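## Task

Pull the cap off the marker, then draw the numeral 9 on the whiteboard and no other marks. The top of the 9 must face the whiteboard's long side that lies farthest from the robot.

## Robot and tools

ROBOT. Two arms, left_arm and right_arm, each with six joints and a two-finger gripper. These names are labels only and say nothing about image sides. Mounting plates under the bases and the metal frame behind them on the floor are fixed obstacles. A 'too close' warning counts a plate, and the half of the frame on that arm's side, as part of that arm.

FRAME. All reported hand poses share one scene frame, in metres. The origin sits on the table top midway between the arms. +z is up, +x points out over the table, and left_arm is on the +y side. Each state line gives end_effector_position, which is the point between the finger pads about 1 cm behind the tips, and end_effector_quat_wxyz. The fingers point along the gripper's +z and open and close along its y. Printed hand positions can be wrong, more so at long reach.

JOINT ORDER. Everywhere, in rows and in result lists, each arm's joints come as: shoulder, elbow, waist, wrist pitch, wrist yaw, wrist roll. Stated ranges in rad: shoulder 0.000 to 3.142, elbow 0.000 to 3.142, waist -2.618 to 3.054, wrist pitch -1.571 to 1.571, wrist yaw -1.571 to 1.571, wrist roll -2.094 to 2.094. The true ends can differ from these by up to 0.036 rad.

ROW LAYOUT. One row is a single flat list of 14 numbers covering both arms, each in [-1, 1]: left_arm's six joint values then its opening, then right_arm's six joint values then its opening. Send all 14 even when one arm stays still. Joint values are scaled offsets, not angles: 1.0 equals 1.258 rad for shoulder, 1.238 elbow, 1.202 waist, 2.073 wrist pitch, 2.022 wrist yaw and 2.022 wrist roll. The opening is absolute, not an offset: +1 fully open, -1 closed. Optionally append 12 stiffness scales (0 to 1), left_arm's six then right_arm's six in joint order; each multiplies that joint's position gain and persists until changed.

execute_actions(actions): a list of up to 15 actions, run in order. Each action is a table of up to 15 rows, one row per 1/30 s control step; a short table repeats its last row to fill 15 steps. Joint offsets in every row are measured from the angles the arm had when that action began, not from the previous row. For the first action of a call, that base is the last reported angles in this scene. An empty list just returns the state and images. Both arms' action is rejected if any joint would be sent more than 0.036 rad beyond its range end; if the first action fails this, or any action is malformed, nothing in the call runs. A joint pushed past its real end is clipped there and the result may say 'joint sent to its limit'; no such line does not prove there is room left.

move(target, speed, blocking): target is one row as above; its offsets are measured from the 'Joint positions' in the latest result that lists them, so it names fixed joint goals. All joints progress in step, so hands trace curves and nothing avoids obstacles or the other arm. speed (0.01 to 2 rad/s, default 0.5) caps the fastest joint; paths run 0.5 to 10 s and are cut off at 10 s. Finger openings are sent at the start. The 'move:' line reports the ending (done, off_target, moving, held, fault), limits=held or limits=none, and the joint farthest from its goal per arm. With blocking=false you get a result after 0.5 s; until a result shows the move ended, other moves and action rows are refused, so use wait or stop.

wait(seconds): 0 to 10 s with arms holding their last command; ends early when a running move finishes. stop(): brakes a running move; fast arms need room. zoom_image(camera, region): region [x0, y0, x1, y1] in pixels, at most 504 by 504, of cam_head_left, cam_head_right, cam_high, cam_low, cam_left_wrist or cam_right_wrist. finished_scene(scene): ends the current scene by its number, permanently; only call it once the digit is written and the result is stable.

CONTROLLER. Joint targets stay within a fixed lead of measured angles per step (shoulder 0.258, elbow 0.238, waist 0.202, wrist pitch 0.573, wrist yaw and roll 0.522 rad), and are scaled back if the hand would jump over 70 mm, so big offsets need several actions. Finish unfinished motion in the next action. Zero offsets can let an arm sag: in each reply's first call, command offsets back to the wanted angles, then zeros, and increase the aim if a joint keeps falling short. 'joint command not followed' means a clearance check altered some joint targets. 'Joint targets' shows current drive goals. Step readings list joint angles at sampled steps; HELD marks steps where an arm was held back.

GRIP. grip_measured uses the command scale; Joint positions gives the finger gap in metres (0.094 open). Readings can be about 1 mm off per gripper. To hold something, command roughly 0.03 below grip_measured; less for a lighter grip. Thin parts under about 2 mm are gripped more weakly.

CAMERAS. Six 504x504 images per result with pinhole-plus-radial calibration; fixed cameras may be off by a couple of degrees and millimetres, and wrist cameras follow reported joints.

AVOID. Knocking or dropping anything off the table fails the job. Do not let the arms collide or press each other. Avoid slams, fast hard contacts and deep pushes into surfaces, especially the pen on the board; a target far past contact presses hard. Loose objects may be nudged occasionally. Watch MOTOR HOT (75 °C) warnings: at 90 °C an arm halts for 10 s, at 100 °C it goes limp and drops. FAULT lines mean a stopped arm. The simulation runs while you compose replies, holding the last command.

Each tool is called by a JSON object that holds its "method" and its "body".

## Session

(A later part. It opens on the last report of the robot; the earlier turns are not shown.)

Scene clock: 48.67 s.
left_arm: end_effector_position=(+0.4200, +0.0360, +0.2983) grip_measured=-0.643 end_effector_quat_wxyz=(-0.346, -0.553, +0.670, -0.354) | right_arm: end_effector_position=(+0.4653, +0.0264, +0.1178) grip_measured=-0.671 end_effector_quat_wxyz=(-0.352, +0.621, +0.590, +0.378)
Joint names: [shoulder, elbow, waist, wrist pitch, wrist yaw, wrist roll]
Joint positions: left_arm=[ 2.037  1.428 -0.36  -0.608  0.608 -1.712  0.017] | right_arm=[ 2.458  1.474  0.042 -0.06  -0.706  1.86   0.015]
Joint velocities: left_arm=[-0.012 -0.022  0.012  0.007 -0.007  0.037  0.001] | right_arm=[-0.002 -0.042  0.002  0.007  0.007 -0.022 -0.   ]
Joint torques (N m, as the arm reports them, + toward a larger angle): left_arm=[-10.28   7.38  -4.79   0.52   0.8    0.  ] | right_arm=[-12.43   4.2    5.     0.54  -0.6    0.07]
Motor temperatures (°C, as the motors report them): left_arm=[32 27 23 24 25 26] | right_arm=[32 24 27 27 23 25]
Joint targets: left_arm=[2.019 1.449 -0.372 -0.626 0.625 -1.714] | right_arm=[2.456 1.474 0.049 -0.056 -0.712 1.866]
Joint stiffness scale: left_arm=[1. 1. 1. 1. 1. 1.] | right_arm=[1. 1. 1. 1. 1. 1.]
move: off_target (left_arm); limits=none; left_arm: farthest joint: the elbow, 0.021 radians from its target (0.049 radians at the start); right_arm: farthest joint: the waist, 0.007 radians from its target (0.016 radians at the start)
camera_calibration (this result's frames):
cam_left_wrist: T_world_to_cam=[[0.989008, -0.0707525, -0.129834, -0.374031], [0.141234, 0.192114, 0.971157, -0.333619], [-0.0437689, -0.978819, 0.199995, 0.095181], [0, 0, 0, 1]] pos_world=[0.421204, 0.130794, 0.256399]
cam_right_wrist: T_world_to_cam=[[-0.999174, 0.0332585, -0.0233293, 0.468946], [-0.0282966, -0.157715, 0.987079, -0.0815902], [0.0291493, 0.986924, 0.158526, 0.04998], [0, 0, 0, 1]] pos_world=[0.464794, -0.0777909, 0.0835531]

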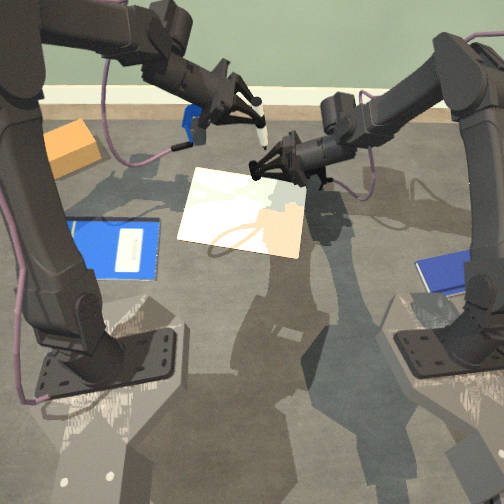

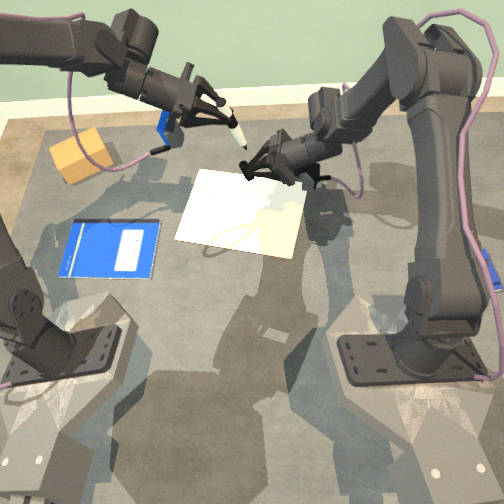

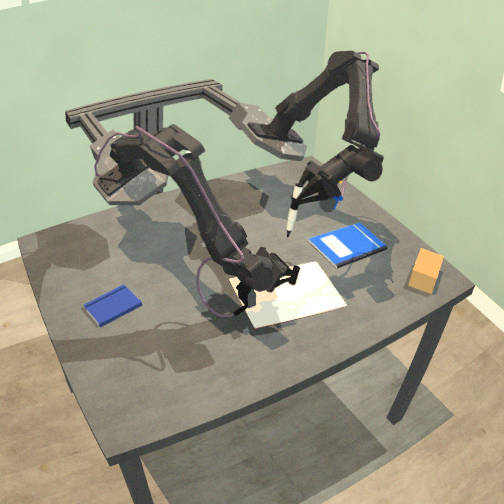

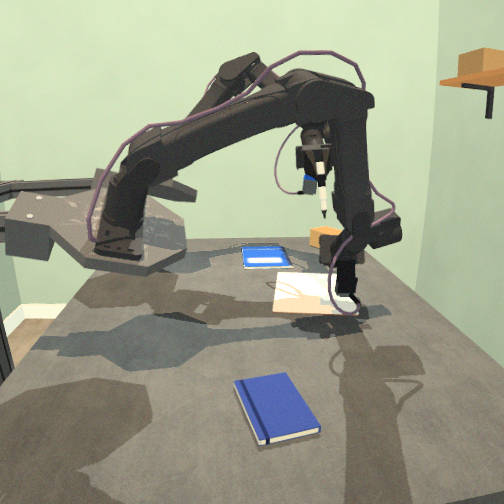

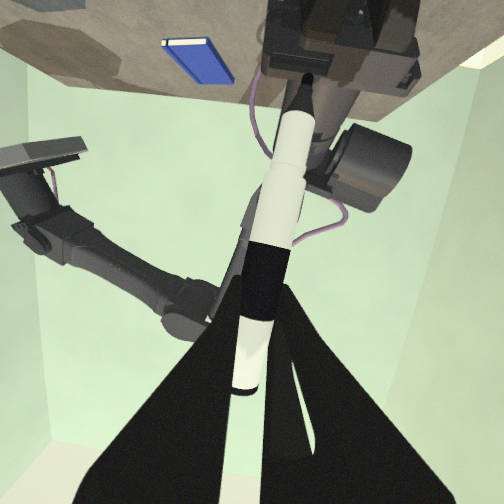

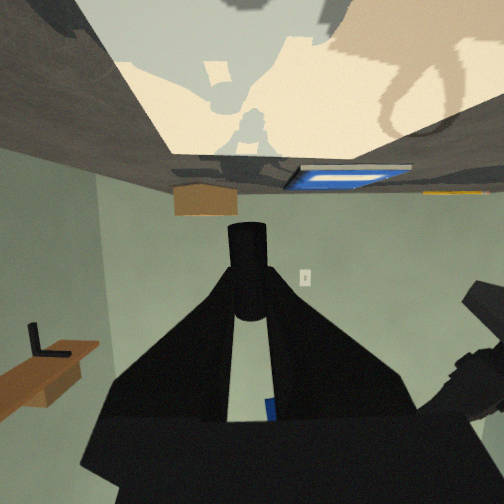

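{"method": "move", "body": {"target": [0,0,0,0,0,0,-0.74,-0.25,0,-0.5,0,0,0,-0.71], "speed": 0.9}}

{"method": "move", "body": {"target": [0.293,-0.015,0.102,0.17,-0.067,0,-0.74,0,0,0,0,0,0,-0.71], "speed": 0.6}}

Scene clock: 51.17 s.
left_arm: end_effector_position=(+0.4202, +0.0364, +0.2976) grip_measured=-0.643 end_effector_quat_wxyz=(-0.344, -0.554, +0.670, -0.353) | right_arm: end_effector_position=(+0.5665, -0.3266, +0.1403) grip_measured=-0.671 end_effector_quat_wxyz=(-0.110, +0.786, +0.425, +0.435)
Joint names: [shoulder, elbow, waist, wrist pitch, wrist yaw, wrist roll]
Joint positions: left_arm=[ 2.037  1.428 -0.36  -0.608  0.603 -1.712  0.017] | right_arm=[ 2.166  1.474 -0.568 -0.054 -0.695  1.86   0.015]
Joint velocities: left_arm=[-0.007  0.007 -0.022 -0.051 -0.022 -0.022  0.001] | right_arm=[ 0.002 -0.022  0.022 -0.037 -0.081  0.007 -0.   ]
Joint torques (N m, as the arm reports them, + toward a larger angle): left_arm=[-9.09  5.93 -3.8   0.73  0.65  0.02] | right_arm=[-15.05   5.29   2.83   0.7   -0.57   0.02]
Motor temperatures (°C, as the motors report them): left_arm=[32 27 23 24 25 26] | right_arm=[32 24 27 27 23 25]
Joint targets: left_arm=[2.037 1.428 -0.360 -0.608 0.608 -1.712] | right_arm=[2.143 1.474 -0.559 -0.060 -0.706 1.860]
Joint stiffness scale: left_arm=[1. 1. 1. 1. 1. 1.] | right_arm=[1. 1. 1. 1. 1. 1.]
move: off_target (right_arm); limits=none; left_arm: farthest joint: the wrist yaw, 0.005 radians from its target (0.000 radians at the start); right_arm: farthest joint: the shoulder, 0.022 radians from its target (0.314 radians at the start)
camera_calibration (this result's frames):
cam_left_wrist: T_world_to_cam=[[0.989197, -0.0692296, -0.129212, -0.374642], [0.140138, 0.187999, 0.97212, -0.332743], [-0.0430079, -0.979726, 0.19567, 0.096706], [0, 0, 0, 1]] pos_world=[0.421384, 0.131364, 0.256136]
cam_right_wrist: T_world_to_cam=[[-0.77878, 0.592326, -0.206521, 0.665777], [-0.155101, 0.137181, 0.978328, 0.0127671], [0.60782, 0.793934, -0.0149637, 0.0254042], [0, 0, 0, 1]] pos_world=[0.505033, -0.416278, 0.125387]

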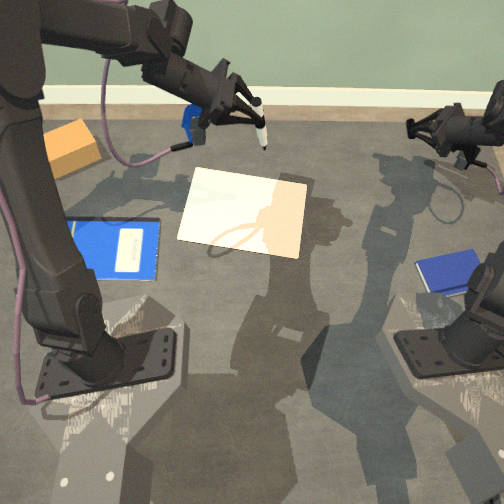

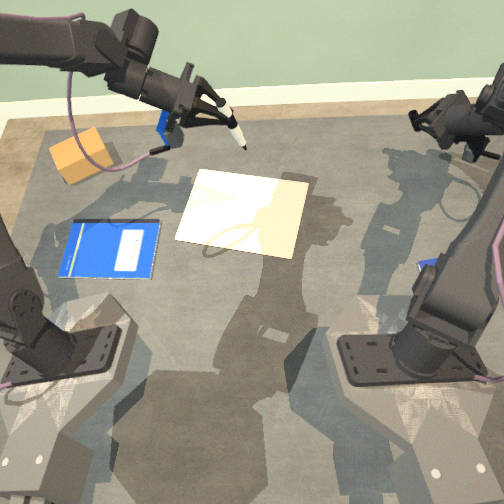

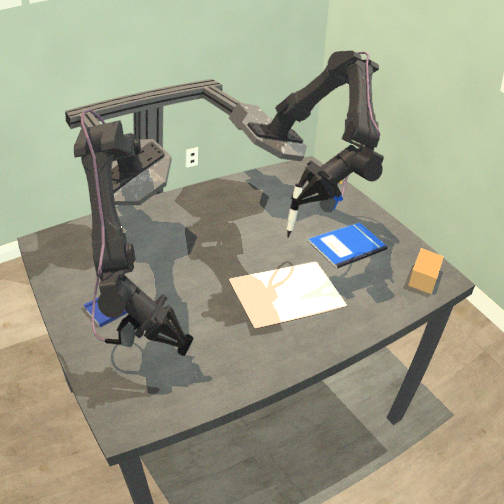

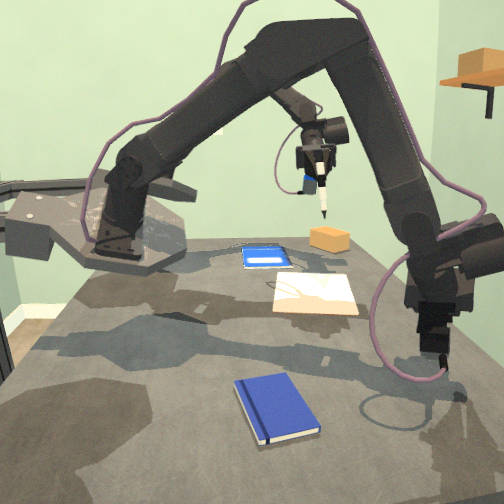

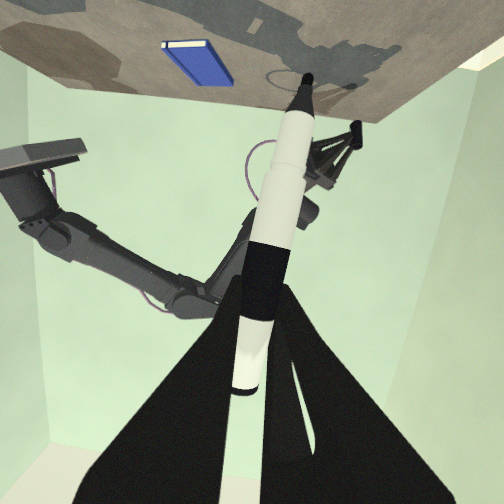

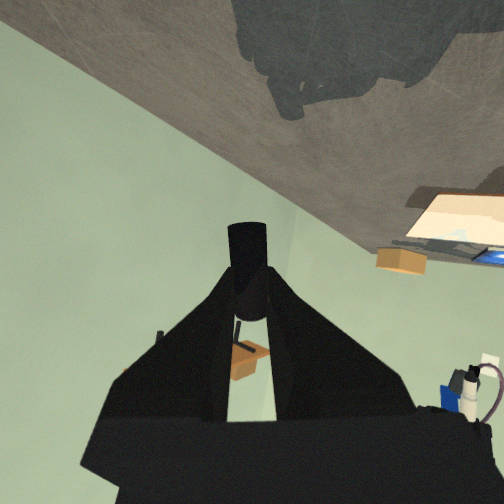

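Scene clock: 52.63 s.
left_arm: end_effector_position=(+0.4358, +0.0466, +0.1211) grip_measured=-0.643 end_effector_quat_wxyz=(-0.289, -0.632, +0.652, -0.302) | right_arm: end_effector_position=(+0.5665, -0.3269, +0.1400) grip_measured=-0.671 end_effector_quat_wxyz=(-0.109, +0.787, +0.425, +0.434)
Joint names: [shoulder, elbow, waist, wrist pitch, wrist yaw, wrist roll]
Joint positions: left_arm=[ 2.408  1.419 -0.231 -0.26   0.465 -1.712  0.017] | right_arm=[ 2.166  1.474 -0.568 -0.054 -0.693  1.86   0.015]
Joint velocities: left_arm=[ 0.007 -0.012 -0.012 -0.022 -0.007  0.022 -0.   ] | right_arm=[-0.002 -0.012 -0.002 -0.066 -0.066  0.007 -0.001]
Joint torques (N m, as the arm reports them, + toward a larger angle): left_arm=[-10.29   3.77  -4.81   0.64   0.58   0.04] | right_arm=[-13.17   5.39   1.86   0.76  -0.45   0.03]
Motor temperatures (°C, as the motors report them): left_arm=[31 27 23 24 25 26] | right_arm=[32 24 27 27 23 25]
Joint targets: left_arm=[2.405 1.409 -0.237 -0.256 0.467 -1.712] | right_arm=[2.166 1.474 -0.568 -0.054 -0.694 1.860]
Joint stiffness scale: left_arm=[1. 1. 1. 1. 1. 1.] | right_arm=[1. 1. 1. 1. 1. 1.]
move: done; limits=none; left_arm: farthest joint: the elbow, 0.010 radians from its target (0.018 radians at the start); right_arm: farthest joint: the wrist yaw, 0.002 radians from its target (0.000 radians at the start)
camera_calibration (this result's frames):
cam_left_wrist: T_world_to_cam=[[0.980563, 0.0850577, -0.176809, -0.409803], [0.173949, 0.0399934, 0.983942, -0.174489], [0.0907631, -0.995573, 0.0244204, 0.10507], [0, 0, 0, 1]] pos_world=[0.422654, 0.14644, 0.0966647]
cam_right_wrist: T_world_to_cam=[[-0.778484, 0.592618, -0.206801, 0.665833], [-0.154199, 0.138807, 0.978241, 0.0130609], [0.608428, 0.793433, -0.0166783, 0.025335], [0, 0, 0, 1]] pos_world=[0.50494, -0.416499, 0.125341]

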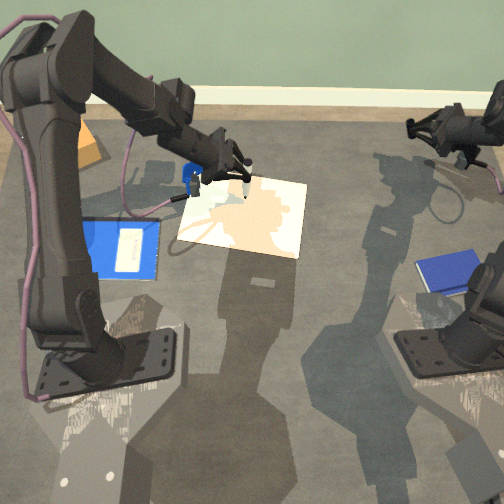

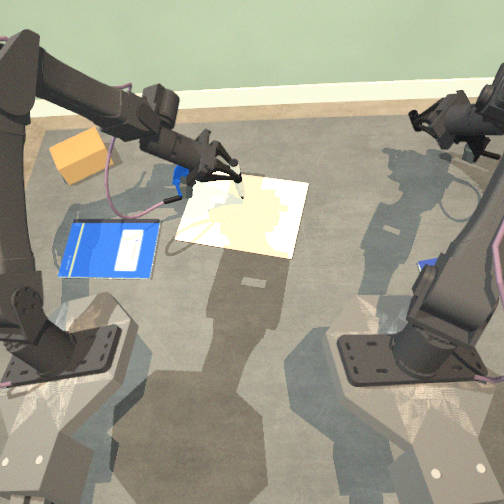

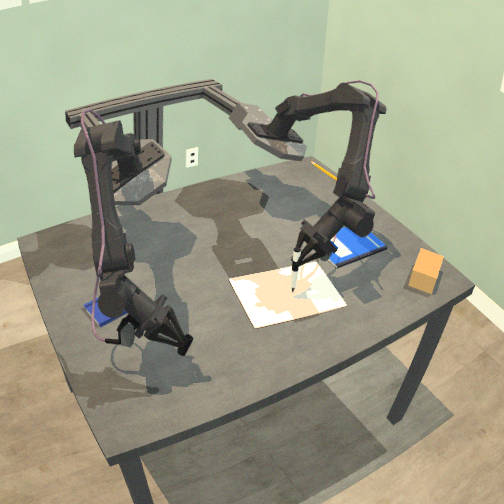

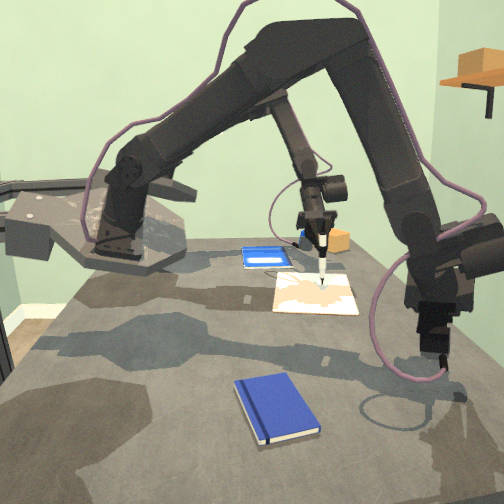

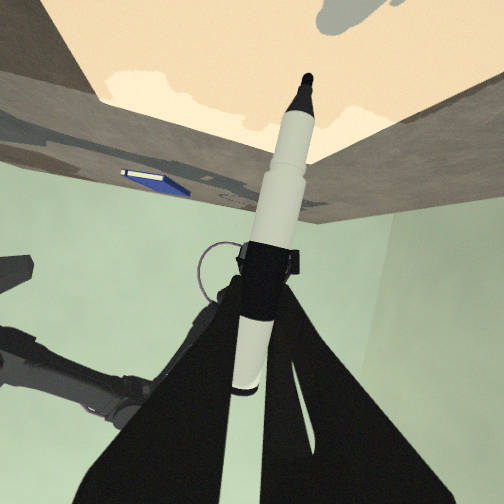

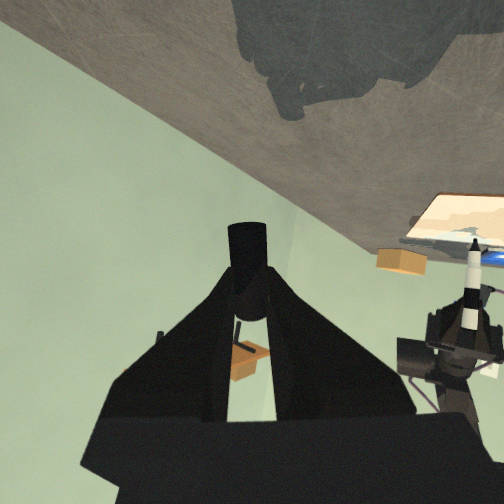

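{"method": "move", "body": {"target": [0.072,0.076,-0.057,0,0,0,-0.74,0,0,0,0,0,0,-0.71], "speed": 0.15}}

{"method": "zoom_image", "body": {"camera": "cam_low", "region": [270,230,380,320]}}

Scene clock: 55.77 s.
left_arm: end_effector_position=(+0.4323, +0.0144, +0.1136) grip_measured=-0.643 end_effector_quat_wxyz=(-0.295, -0.611, +0.670, -0.301) | right_arm: end_effector_position=(+0.5665, -0.3271, +0.1398) grip_measured=-0.671 end_effector_quat_wxyz=(-0.109, +0.787, +0.425, +0.434)
Joint names: [shoulder, elbow, waist, wrist pitch, wrist yaw, wrist roll]
Joint positions: left_arm=[ 2.487  1.49  -0.288 -0.258  0.46  -1.712  0.017] | right_arm=[ 2.166  1.474 -0.568 -0.054 -0.691  1.86   0.015]
Joint velocities: left_arm=[ 0.007 -0.012 -0.012 -0.022 -0.022 -0.081  0.   ] | right_arm=[ 0.002  0.002  0.002 -0.051 -0.037 -0.022  0.   ]
Joint torques (N m, as the arm reports them, + toward a larger angle): left_arm=[-9.56  6.18 -5.32  0.61  0.59  0.02] | right_arm=[-13.22   5.33   1.88   0.76  -0.45   0.03]
Motor temperatures (°C, as the motors report them): left_arm=[32 27 23 24 24 26] | right_arm=[33 24 27 27 23 25]
Joint targets: left_arm=[2.499 1.513 -0.299 -0.260 0.464 -1.712] | right_arm=[2.166 1.474 -0.568 -0.054 -0.693 1.860]
Joint stiffness scale: left_arm=[1. 1. 1. 1. 1. 1.] | right_arm=[1. 1. 1. 1. 1. 1.]
move: off_target (left_arm); limits=none; left_arm: farthest joint: the elbow, 0.023 radians from its target (0.094 radians at the start); right_arm: farthest joint: the wrist yaw, 0.002 radians from its target (0.000 radians at the start)
camera_calibration (this result's frames):
cam_left_wrist: T_world_to_cam=[[0.985991, 0.0298825, -0.164098, -0.407975], [0.162909, 0.0386636, 0.985883, -0.160641], [0.0358053, -0.998805, 0.0332538, 0.0963862], [0, 0, 0, 1]] pos_world=[0.424979, 0.114673, 0.0882196]
cam_right_wrist: T_world_to_cam=[[-0.778247, 0.59285, -0.207025, 0.665878], [-0.153476, 0.140108, 0.978169, 0.0132959], [0.608914, 0.793031, -0.0180498, 0.0252792], [0, 0, 0, 1]] pos_world=[0.504865, -0.416676, 0.125304]

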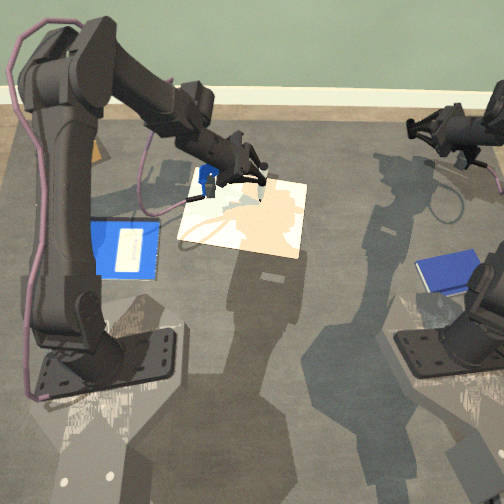

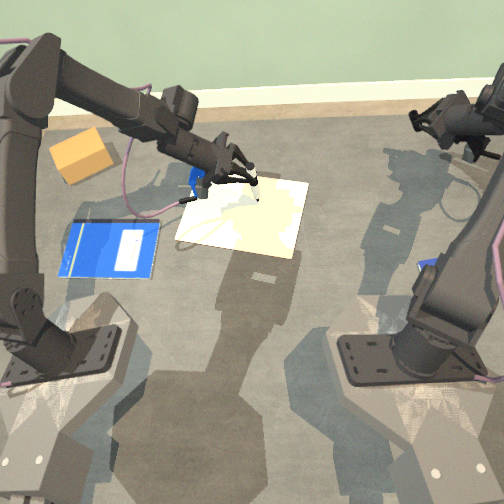

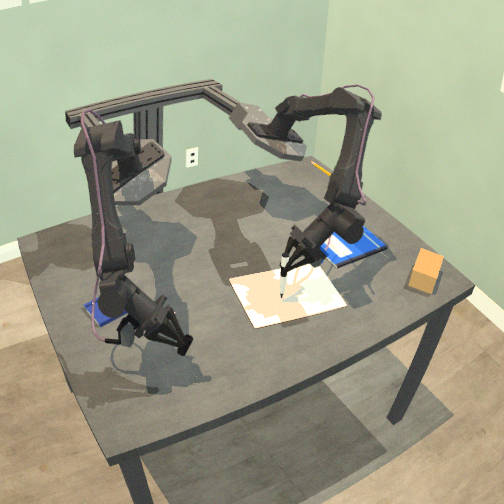

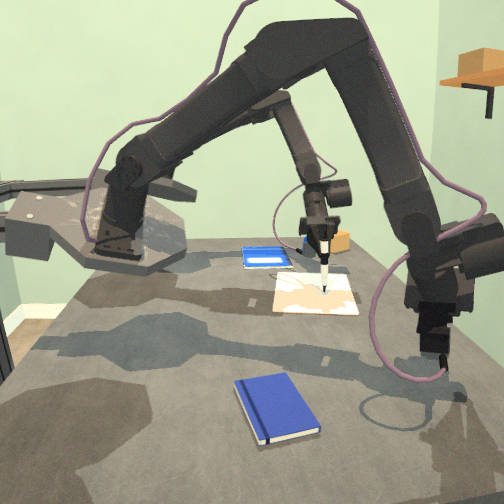

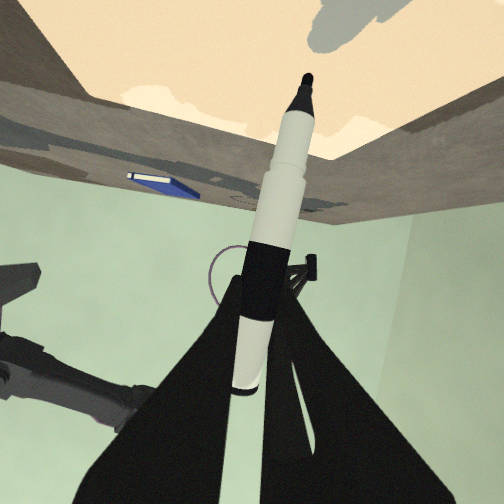

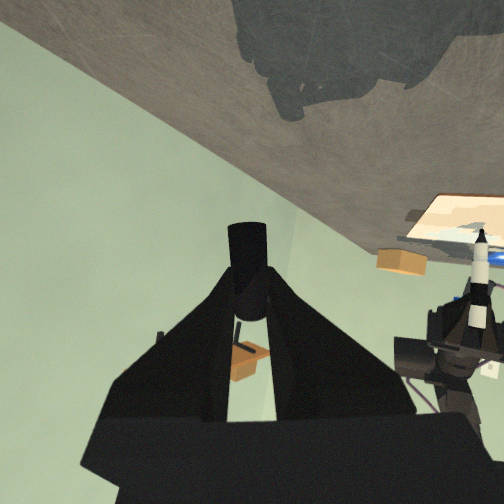

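Region (270, 230, 380, 320) of cam_low's 504x504 image, scaled by 4.582, with more detail than that image has; it fills the top 412 rows of this view, and the rest is white.

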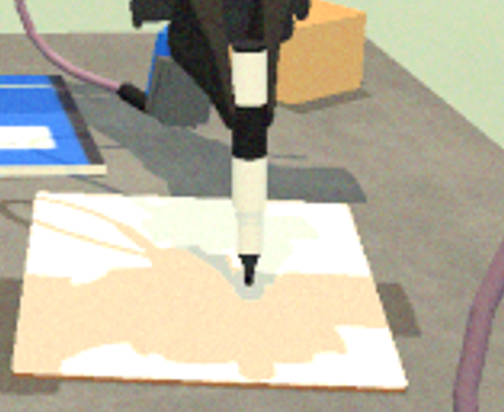

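{"method": "move", "body": {"target": [0.025,0.030,0.004,0,0,0,-0.74,0,0,0,0,0,0,-0.71], "speed": 0.05}}

{"method": "zoom_image", "body": {"camera": "cam_low", "region": [270,230,380,320]}}

Scene clock: 57.10 s.
left_arm: end_effector_position=(+0.4332, +0.0146, +0.1068) grip_measured=-0.643 end_effector_quat_wxyz=(-0.294, -0.614, +0.669, -0.298) | right_arm: end_effector_position=(+0.5665, -0.3273, +0.1397) grip_measured=-0.671 end_effector_quat_wxyz=(-0.108, +0.787, +0.425, +0.433)
Joint names: [shoulder, elbow, waist, wrist pitch, wrist yaw, wrist roll]
Joint positions: left_arm=[ 2.508  1.505 -0.283 -0.258  0.457 -1.712  0.017] | right_arm=[ 2.166  1.474 -0.568 -0.054 -0.69   1.86   0.015]
Joint velocities: left_arm=[ 0.002 -0.002 -0.012 -0.037  0.007  0.081 -0.001] | right_arm=[-0.022  0.007 -0.007  0.11   0.022 -0.11   0.   ]
Joint torques (N m, as the arm reports them, + toward a larger angle): left_arm=[-9.63  6.11 -4.55  0.6   0.6   0.03] | right_arm=[-13.23   5.31   1.83   0.76  -0.46   0.04]
Motor temperatures (°C, as the motors report them): left_arm=[32 27 23 24 24 26] | right_arm=[33 24 27 27 23 25]
Joint targets: left_arm=[2.519 1.527 -0.284 -0.258 0.460 -1.712] | right_arm=[2.166 1.474 -0.568 -0.054 -0.691 1.860]
Joint stiffness scale: left_arm=[1. 1. 1. 1. 1. 1.] | right_arm=[1. 1. 1. 1. 1. 1.]
move: off_target (left_arm); limits=none; left_arm: farthest joint: the elbow, 0.022 radians from its target (0.037 radians at the start); right_arm: farthest joint: the wrist yaw, 0.001 radians from its target (0.000 radians at the start)
camera_calibration (this result's frames):
cam_left_wrist: T_world_to_cam=[[0.985014, 0.0340112, -0.169088, -0.409129], [0.167954, 0.0338343, 0.985214, -0.156163], [0.0392293, -0.998849, 0.0276149, 0.0958642], [0, 0, 0, 1]] pos_world=[0.425465, 0.114952, 0.0820278]
cam_right_wrist: T_world_to_cam=[[-0.778011, 0.593083, -0.20725, 0.665922], [-0.152753, 0.141407, 0.978095, 0.0135307], [0.609398, 0.792627, -0.0194211, 0.0252231], [0, 0, 0, 1]] pos_world=[0.504791, -0.416853, 0.125268]

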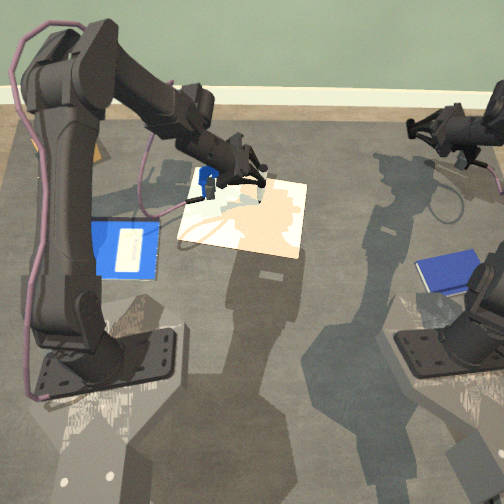

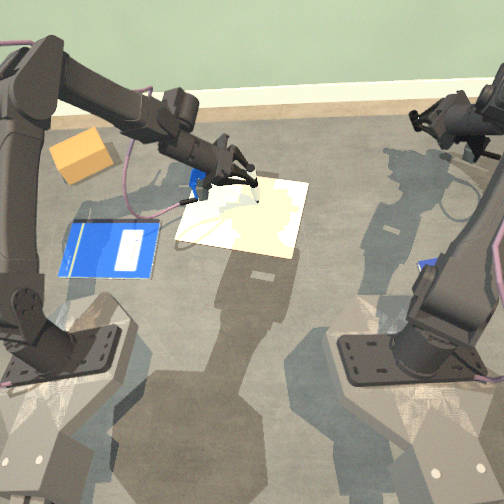

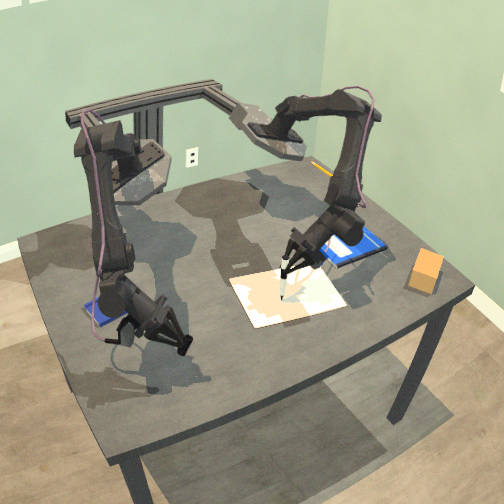

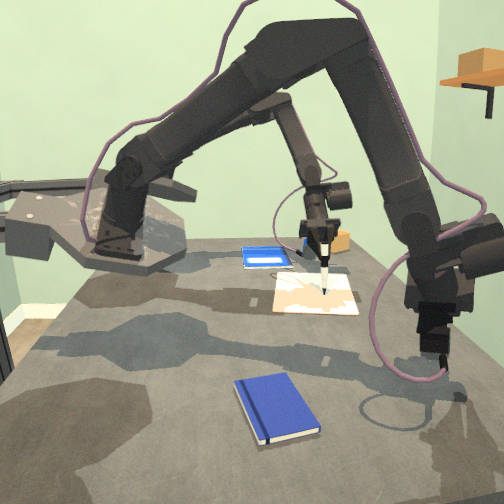

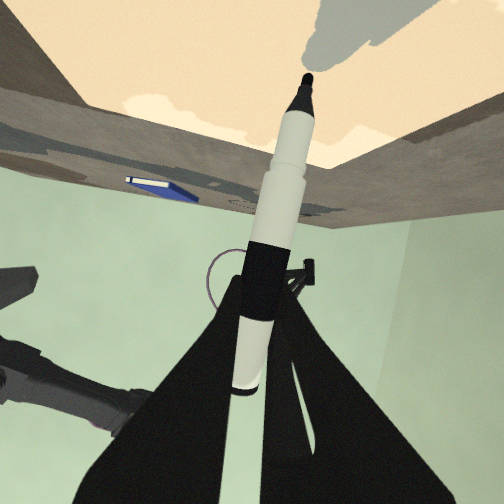

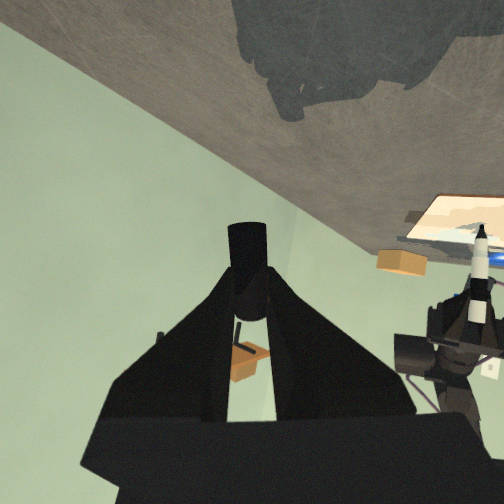

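Region (270, 230, 380, 320) of cam_low's 504x504 image, scaled by 4.582, with more detail than that image has; it fills the top 412 rows of this view, and the rest is white.

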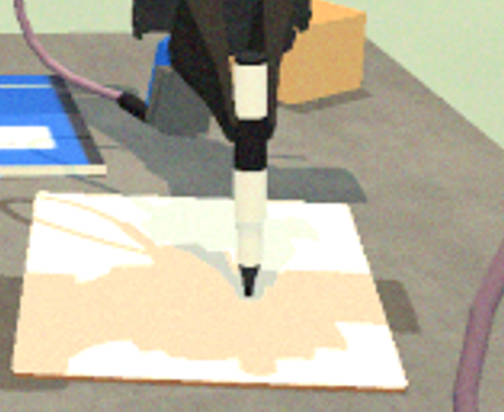

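{"method": "move", "body": {"target": [0.02,0.025,0.003,0,0,0,-0.74,0,0,0,0,0,0,-0.71], "speed": 0.04}}

Scene clock: 58.30 s.
left_arm: end_effector_position=(+0.4350, +0.0150, +0.1044) grip_measured=-0.643 end_effector_quat_wxyz=(-0.293, -0.615, +0.668, -0.298) | right_arm: end_effector_position=(+0.5665, -0.3275, +0.1394) grip_measured=-0.671 end_effector_quat_wxyz=(-0.108, +0.788, +0.425, +0.433)
Joint names: [shoulder, elbow, waist, wrist pitch, wrist yaw, wrist roll]
Joint positions: left_arm=[ 2.516  1.514 -0.28  -0.257  0.456 -1.712  0.017] | right_arm=[ 2.166  1.474 -0.568 -0.054 -0.688  1.86   0.015]
Joint velocities: left_arm=[-0.002 -0.012 -0.017 -0.022  0.037  0.007 -0.001] | right_arm=[-0.012 -0.012 -0.017  0.066  0.007 -0.095  0.001]
Joint torques (N m, as the arm reports them, + toward a larger angle): left_arm=[-9.36  6.07 -4.35  0.61  0.56  0.03] | right_arm=[-13.17   5.31   1.77   0.75  -0.46   0.01]
Motor temperatures (°C, as the motors report them): left_arm=[32 27 23 24 24 26] | right_arm=[33 24 26 27 23 25]
Joint targets: left_arm=[2.533 1.536 -0.279 -0.258 0.457 -1.712] | right_arm=[2.166 1.474 -0.568 -0.054 -0.689 1.860]
Joint stiffness scale: left_arm=[1. 1. 1. 1. 1. 1.] | right_arm=[1. 1. 1. 1. 1. 1.]
move: off_target (left_arm); limits=none; left_arm: farthest joint: the elbow, 0.022 radians from its target (0.031 radians at the start); right_arm: farthest joint: the wrist yaw, 0.002 radians from its target (0.000 radians at the start)
camera_calibration (this result's frames):
cam_left_wrist: T_world_to_cam=[[0.984924, 0.037619, -0.16885, -0.411374], [0.16766, 0.0328279, 0.985298, -0.153953], [0.0426089, -0.998753, 0.0260258, 0.0949637], [0, 0, 0, 1]] pos_world=[0.426937, 0.115375, 0.0797577]
cam_right_wrist: T_world_to_cam=[[-0.777715, 0.593372, -0.207531, 0.665978], [-0.151848, 0.143031, 0.978, 0.0138242], [0.610002, 0.792118, -0.021135, 0.0251524], [0, 0, 0, 1]] pos_world=[0.504697, -0.417074, 0.125223]

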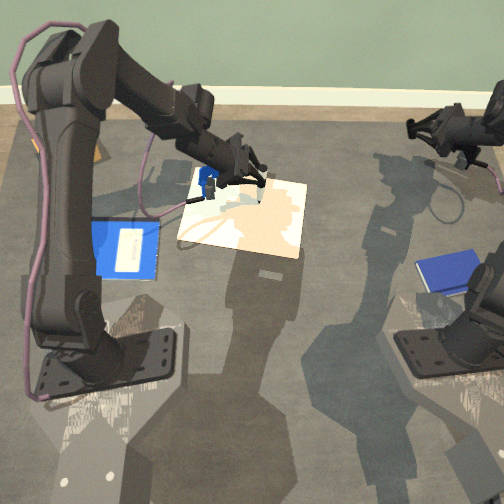

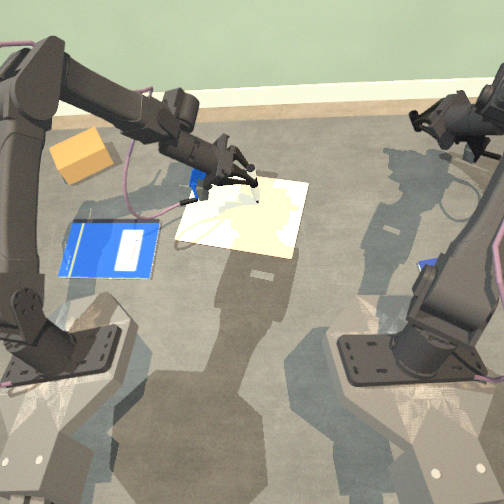

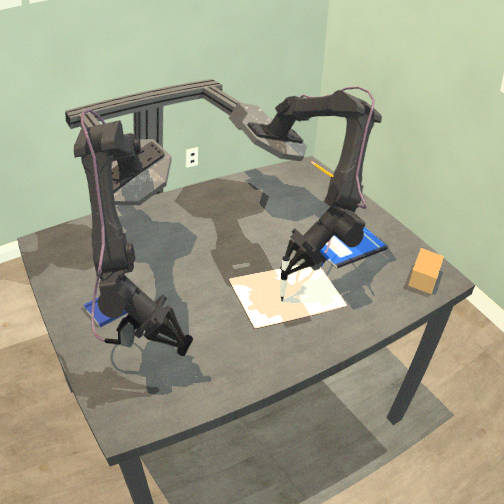

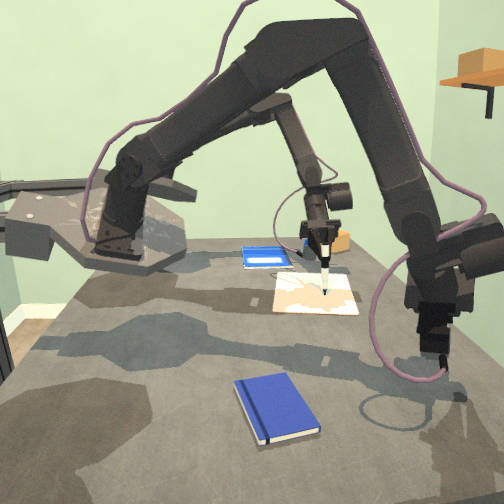

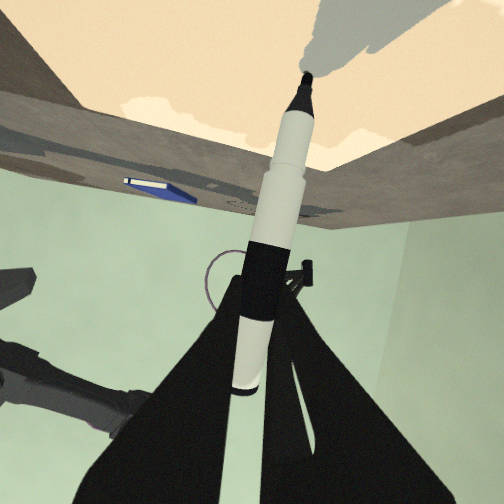

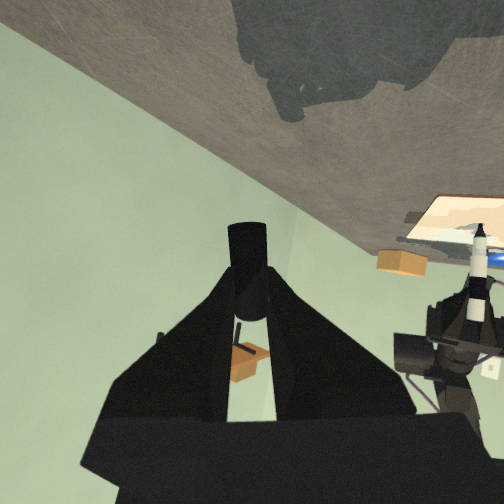

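{"method": "move", "body": {"target": [0.029,0.058,0.016,0,0,0,-0.74,0,0,0,0,0,0,-0.71], "speed": 0.08}}

Scene clock: 60.13 s.
left_arm: end_effector_position=(+0.4526, +0.0180, +0.1041) grip_measured=-0.643 end_effector_quat_wxyz=(-0.285, -0.618, +0.663, -0.312) | right_arm: end_effector_position=(+0.5664, -0.3277, +0.1392) grip_measured=-0.671 end_effector_quat_wxyz=(-0.107, +0.788, +0.425, +0.432)
Joint names: [shoulder, elbow, waist, wrist pitch, wrist yaw, wrist roll]
Joint positions: left_arm=[ 2.534  1.564 -0.265 -0.258  0.463 -1.712  0.017] | right_arm=[ 2.166  1.474 -0.568 -0.054 -0.686  1.86   0.015]
Joint velocities: left_arm=[-0.007 -0.017  0.017 -0.007  0.022  0.037 -0.   ] | right_arm=[0.017 0.007 0.017 0.007 0.007 0.022 0.   ]
Joint torques (N m, as the arm reports them, + toward a larger angle): left_arm=[-9.4   6.16 -4.13  0.65  0.48  0.04] | right_arm=[-13.18   5.33   1.86   0.77  -0.44   0.03]
Motor temperatures (°C, as the motors report them): left_arm=[32 27 23 24 24 26] | right_arm=[33 24 26 27 23 25]
Joint targets: left_arm=[2.552 1.586 -0.261 -0.257 0.456 -1.712] | right_arm=[2.166 1.474 -0.568 -0.054 -0.688 1.860]
Joint stiffness scale: left_arm=[1. 1. 1. 1. 1. 1.] | right_arm=[1. 1. 1. 1. 1. 1.]
move: off_target (left_arm); limits=none; left_arm: farthest joint: the elbow, 0.022 radians from its target (0.071 radians at the start); right_arm: farthest joint: the wrist yaw, 0.002 radians from its target (0.000 radians at the start)
camera_calibration (this result's frames):
cam_left_wrist: T_world_to_cam=[[0.987246, 0.0602904, -0.147347, -0.43252], [0.144722, 0.0458202, 0.988411, -0.146862], [0.0663431, -0.997129, 0.0365104, 0.0854004], [0, 0, 0, 1]] pos_world=[0.442592, 0.117961, 0.0783117]
cam_right_wrist: T_world_to_cam=[[-0.777478, 0.593604, -0.207757, 0.666022], [-0.151123, 0.14433, 0.977922, 0.014059], [0.610483, 0.791709, -0.0225059, 0.0250954], [0, 0, 0, 1]] pos_world=[0.504622, -0.417251, 0.125187]

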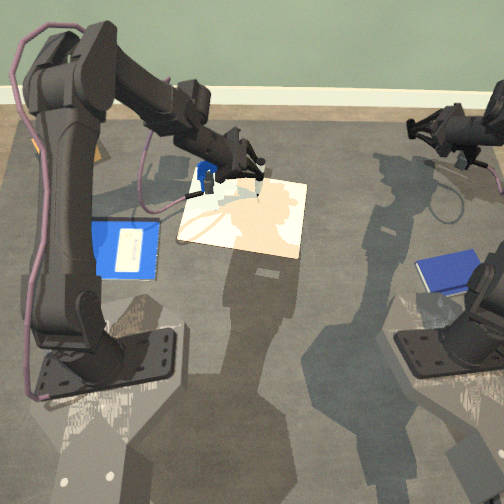

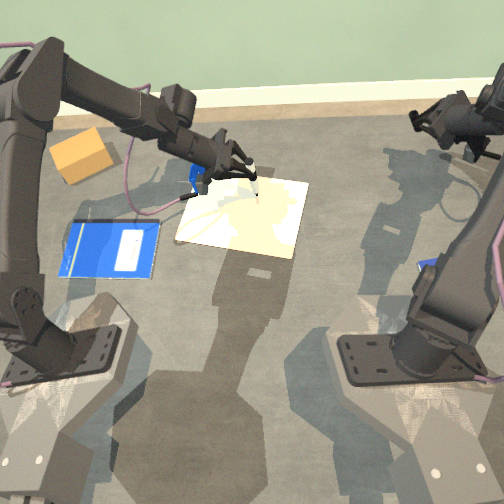

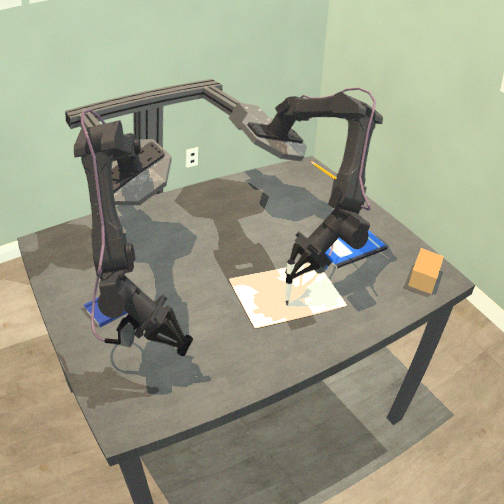

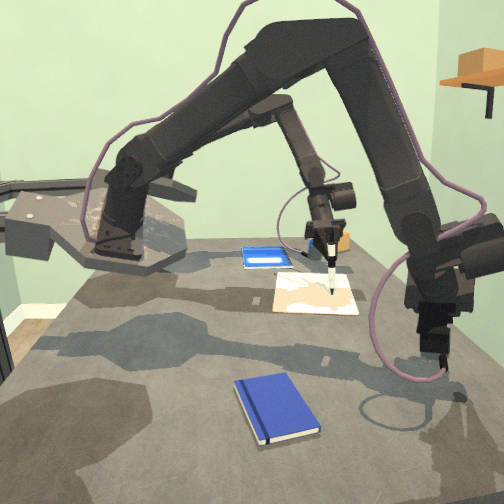

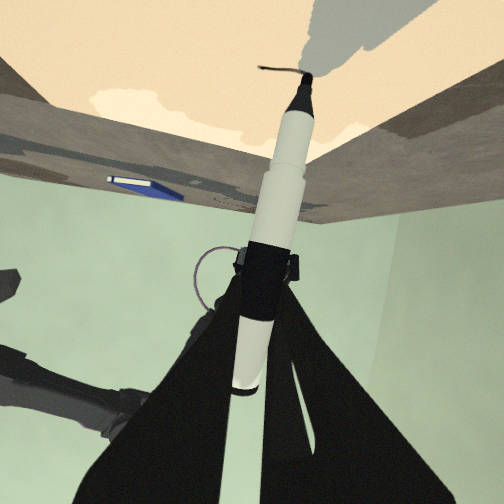

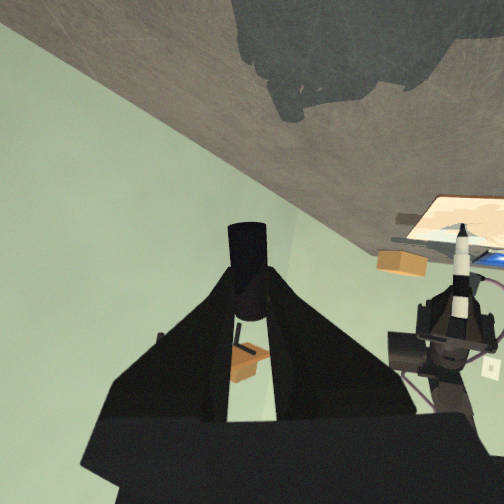

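{"method": "move", "body": {"target": [-0.014,0.018,0.033,0,0,0,-0.74,0,0,0,0,0,0,-0.71], "speed": 0.06}}

Scene clock: 61.43 s.
left_arm: end_effector_position=(+0.4595, +0.0308, +0.1038) grip_measured=-0.643 end_effector_quat_wxyz=(-0.290, -0.626, +0.648, -0.321) | right_arm: end_effector_position=(+0.5664, -0.3279, +0.1391) grip_measured=-0.671 end_effector_quat_wxyz=(-0.107, +0.788, +0.425, +0.432)
Joint names: [shoulder, elbow, waist, wrist pitch, wrist yaw, wrist roll]
Joint positions: left_arm=[ 2.527  1.564 -0.23  -0.258  0.493 -1.712  0.017] | right_arm=[ 2.166  1.474 -0.568 -0.054 -0.685  1.86   0.015]
Joint velocities: left_arm=[-0.017 -0.007 -0.007  0.022  0.066 -0.051  0.   ] | right_arm=[-0.017 -0.017 -0.022 -0.051  0.007  0.066  0.   ]
Joint torques (N m, as the arm reports them, + toward a larger angle): left_arm=[-11.51   6.17  -4.08   0.63   0.21   0.03] | right_arm=[-13.22   5.34   1.84   0.76  -0.45   0.01]
Motor temperatures (°C, as the motors report them): left_arm=[32 27 23 24 24 26] | right_arm=[33 24 26 27 23 25]
Joint targets: left_arm=[2.516 1.586 -0.226 -0.258 0.463 -1.712] | right_arm=[2.166 1.474 -0.568 -0.054 -0.686 1.860]
Joint stiffness scale: left_arm=[1. 1. 1. 1. 1. 1.] | right_arm=[1. 1. 1. 1. 1. 1.]
move: off_target (left_arm); limits=none; left_arm: farthest joint: the wrist yaw, 0.030 radians from its target (0.000 radians at the start); right_arm: farthest joint: the wrist yaw, 0.001 radians from its target (0.000 radians at the start)
camera_calibration (this result's frames):
cam_left_wrist: T_world_to_cam=[[0.983698, 0.086102, -0.157876, -0.438241], [0.151863, 0.072444, 0.985743, -0.151984], [0.0963116, -0.993649, 0.0581873, 0.0815094], [0, 0, 0, 1]] pos_world=[0.446328, 0.129735, 0.0758864]
cam_right_wrist: T_world_to_cam=[[-0.777241, 0.593834, -0.207983, 0.666066], [-0.150398, 0.145628, 0.977841, 0.0142936], [0.610964, 0.791298, -0.0238766, 0.0250381], [0, 0, 0, 1]] pos_world=[0.504547, -0.417427, 0.125151]

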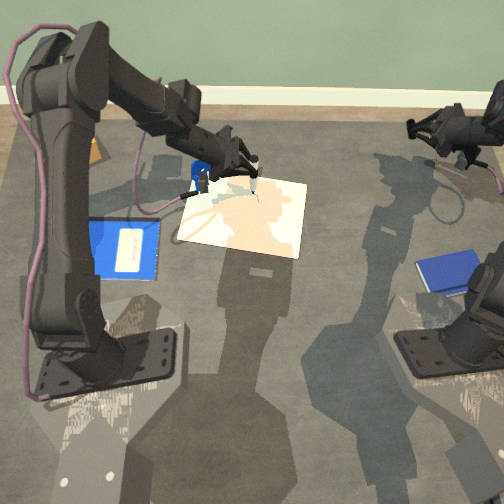

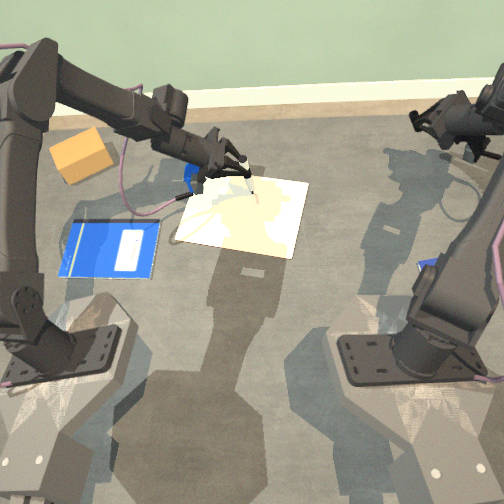

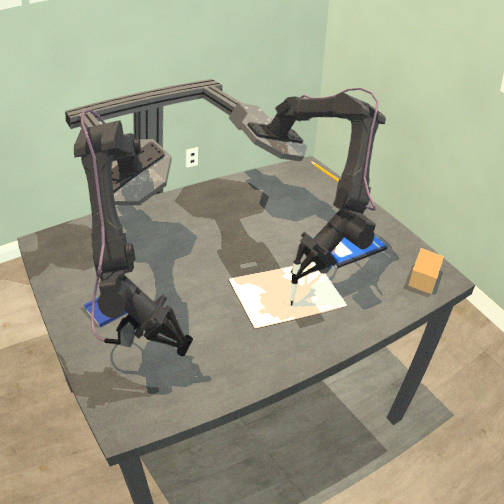

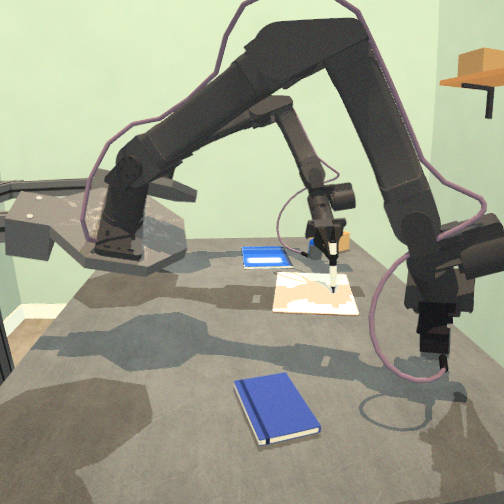

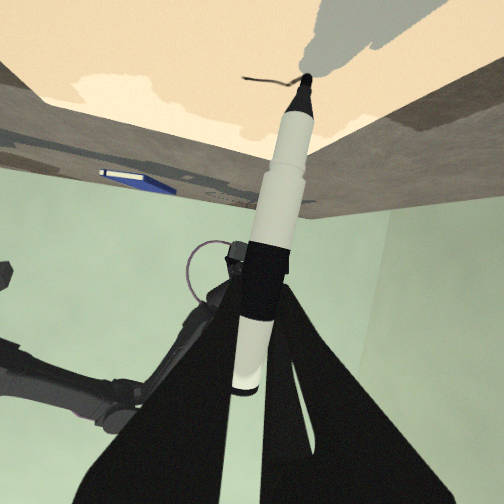

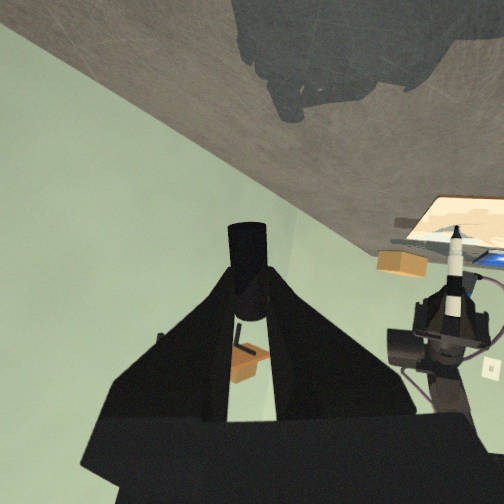

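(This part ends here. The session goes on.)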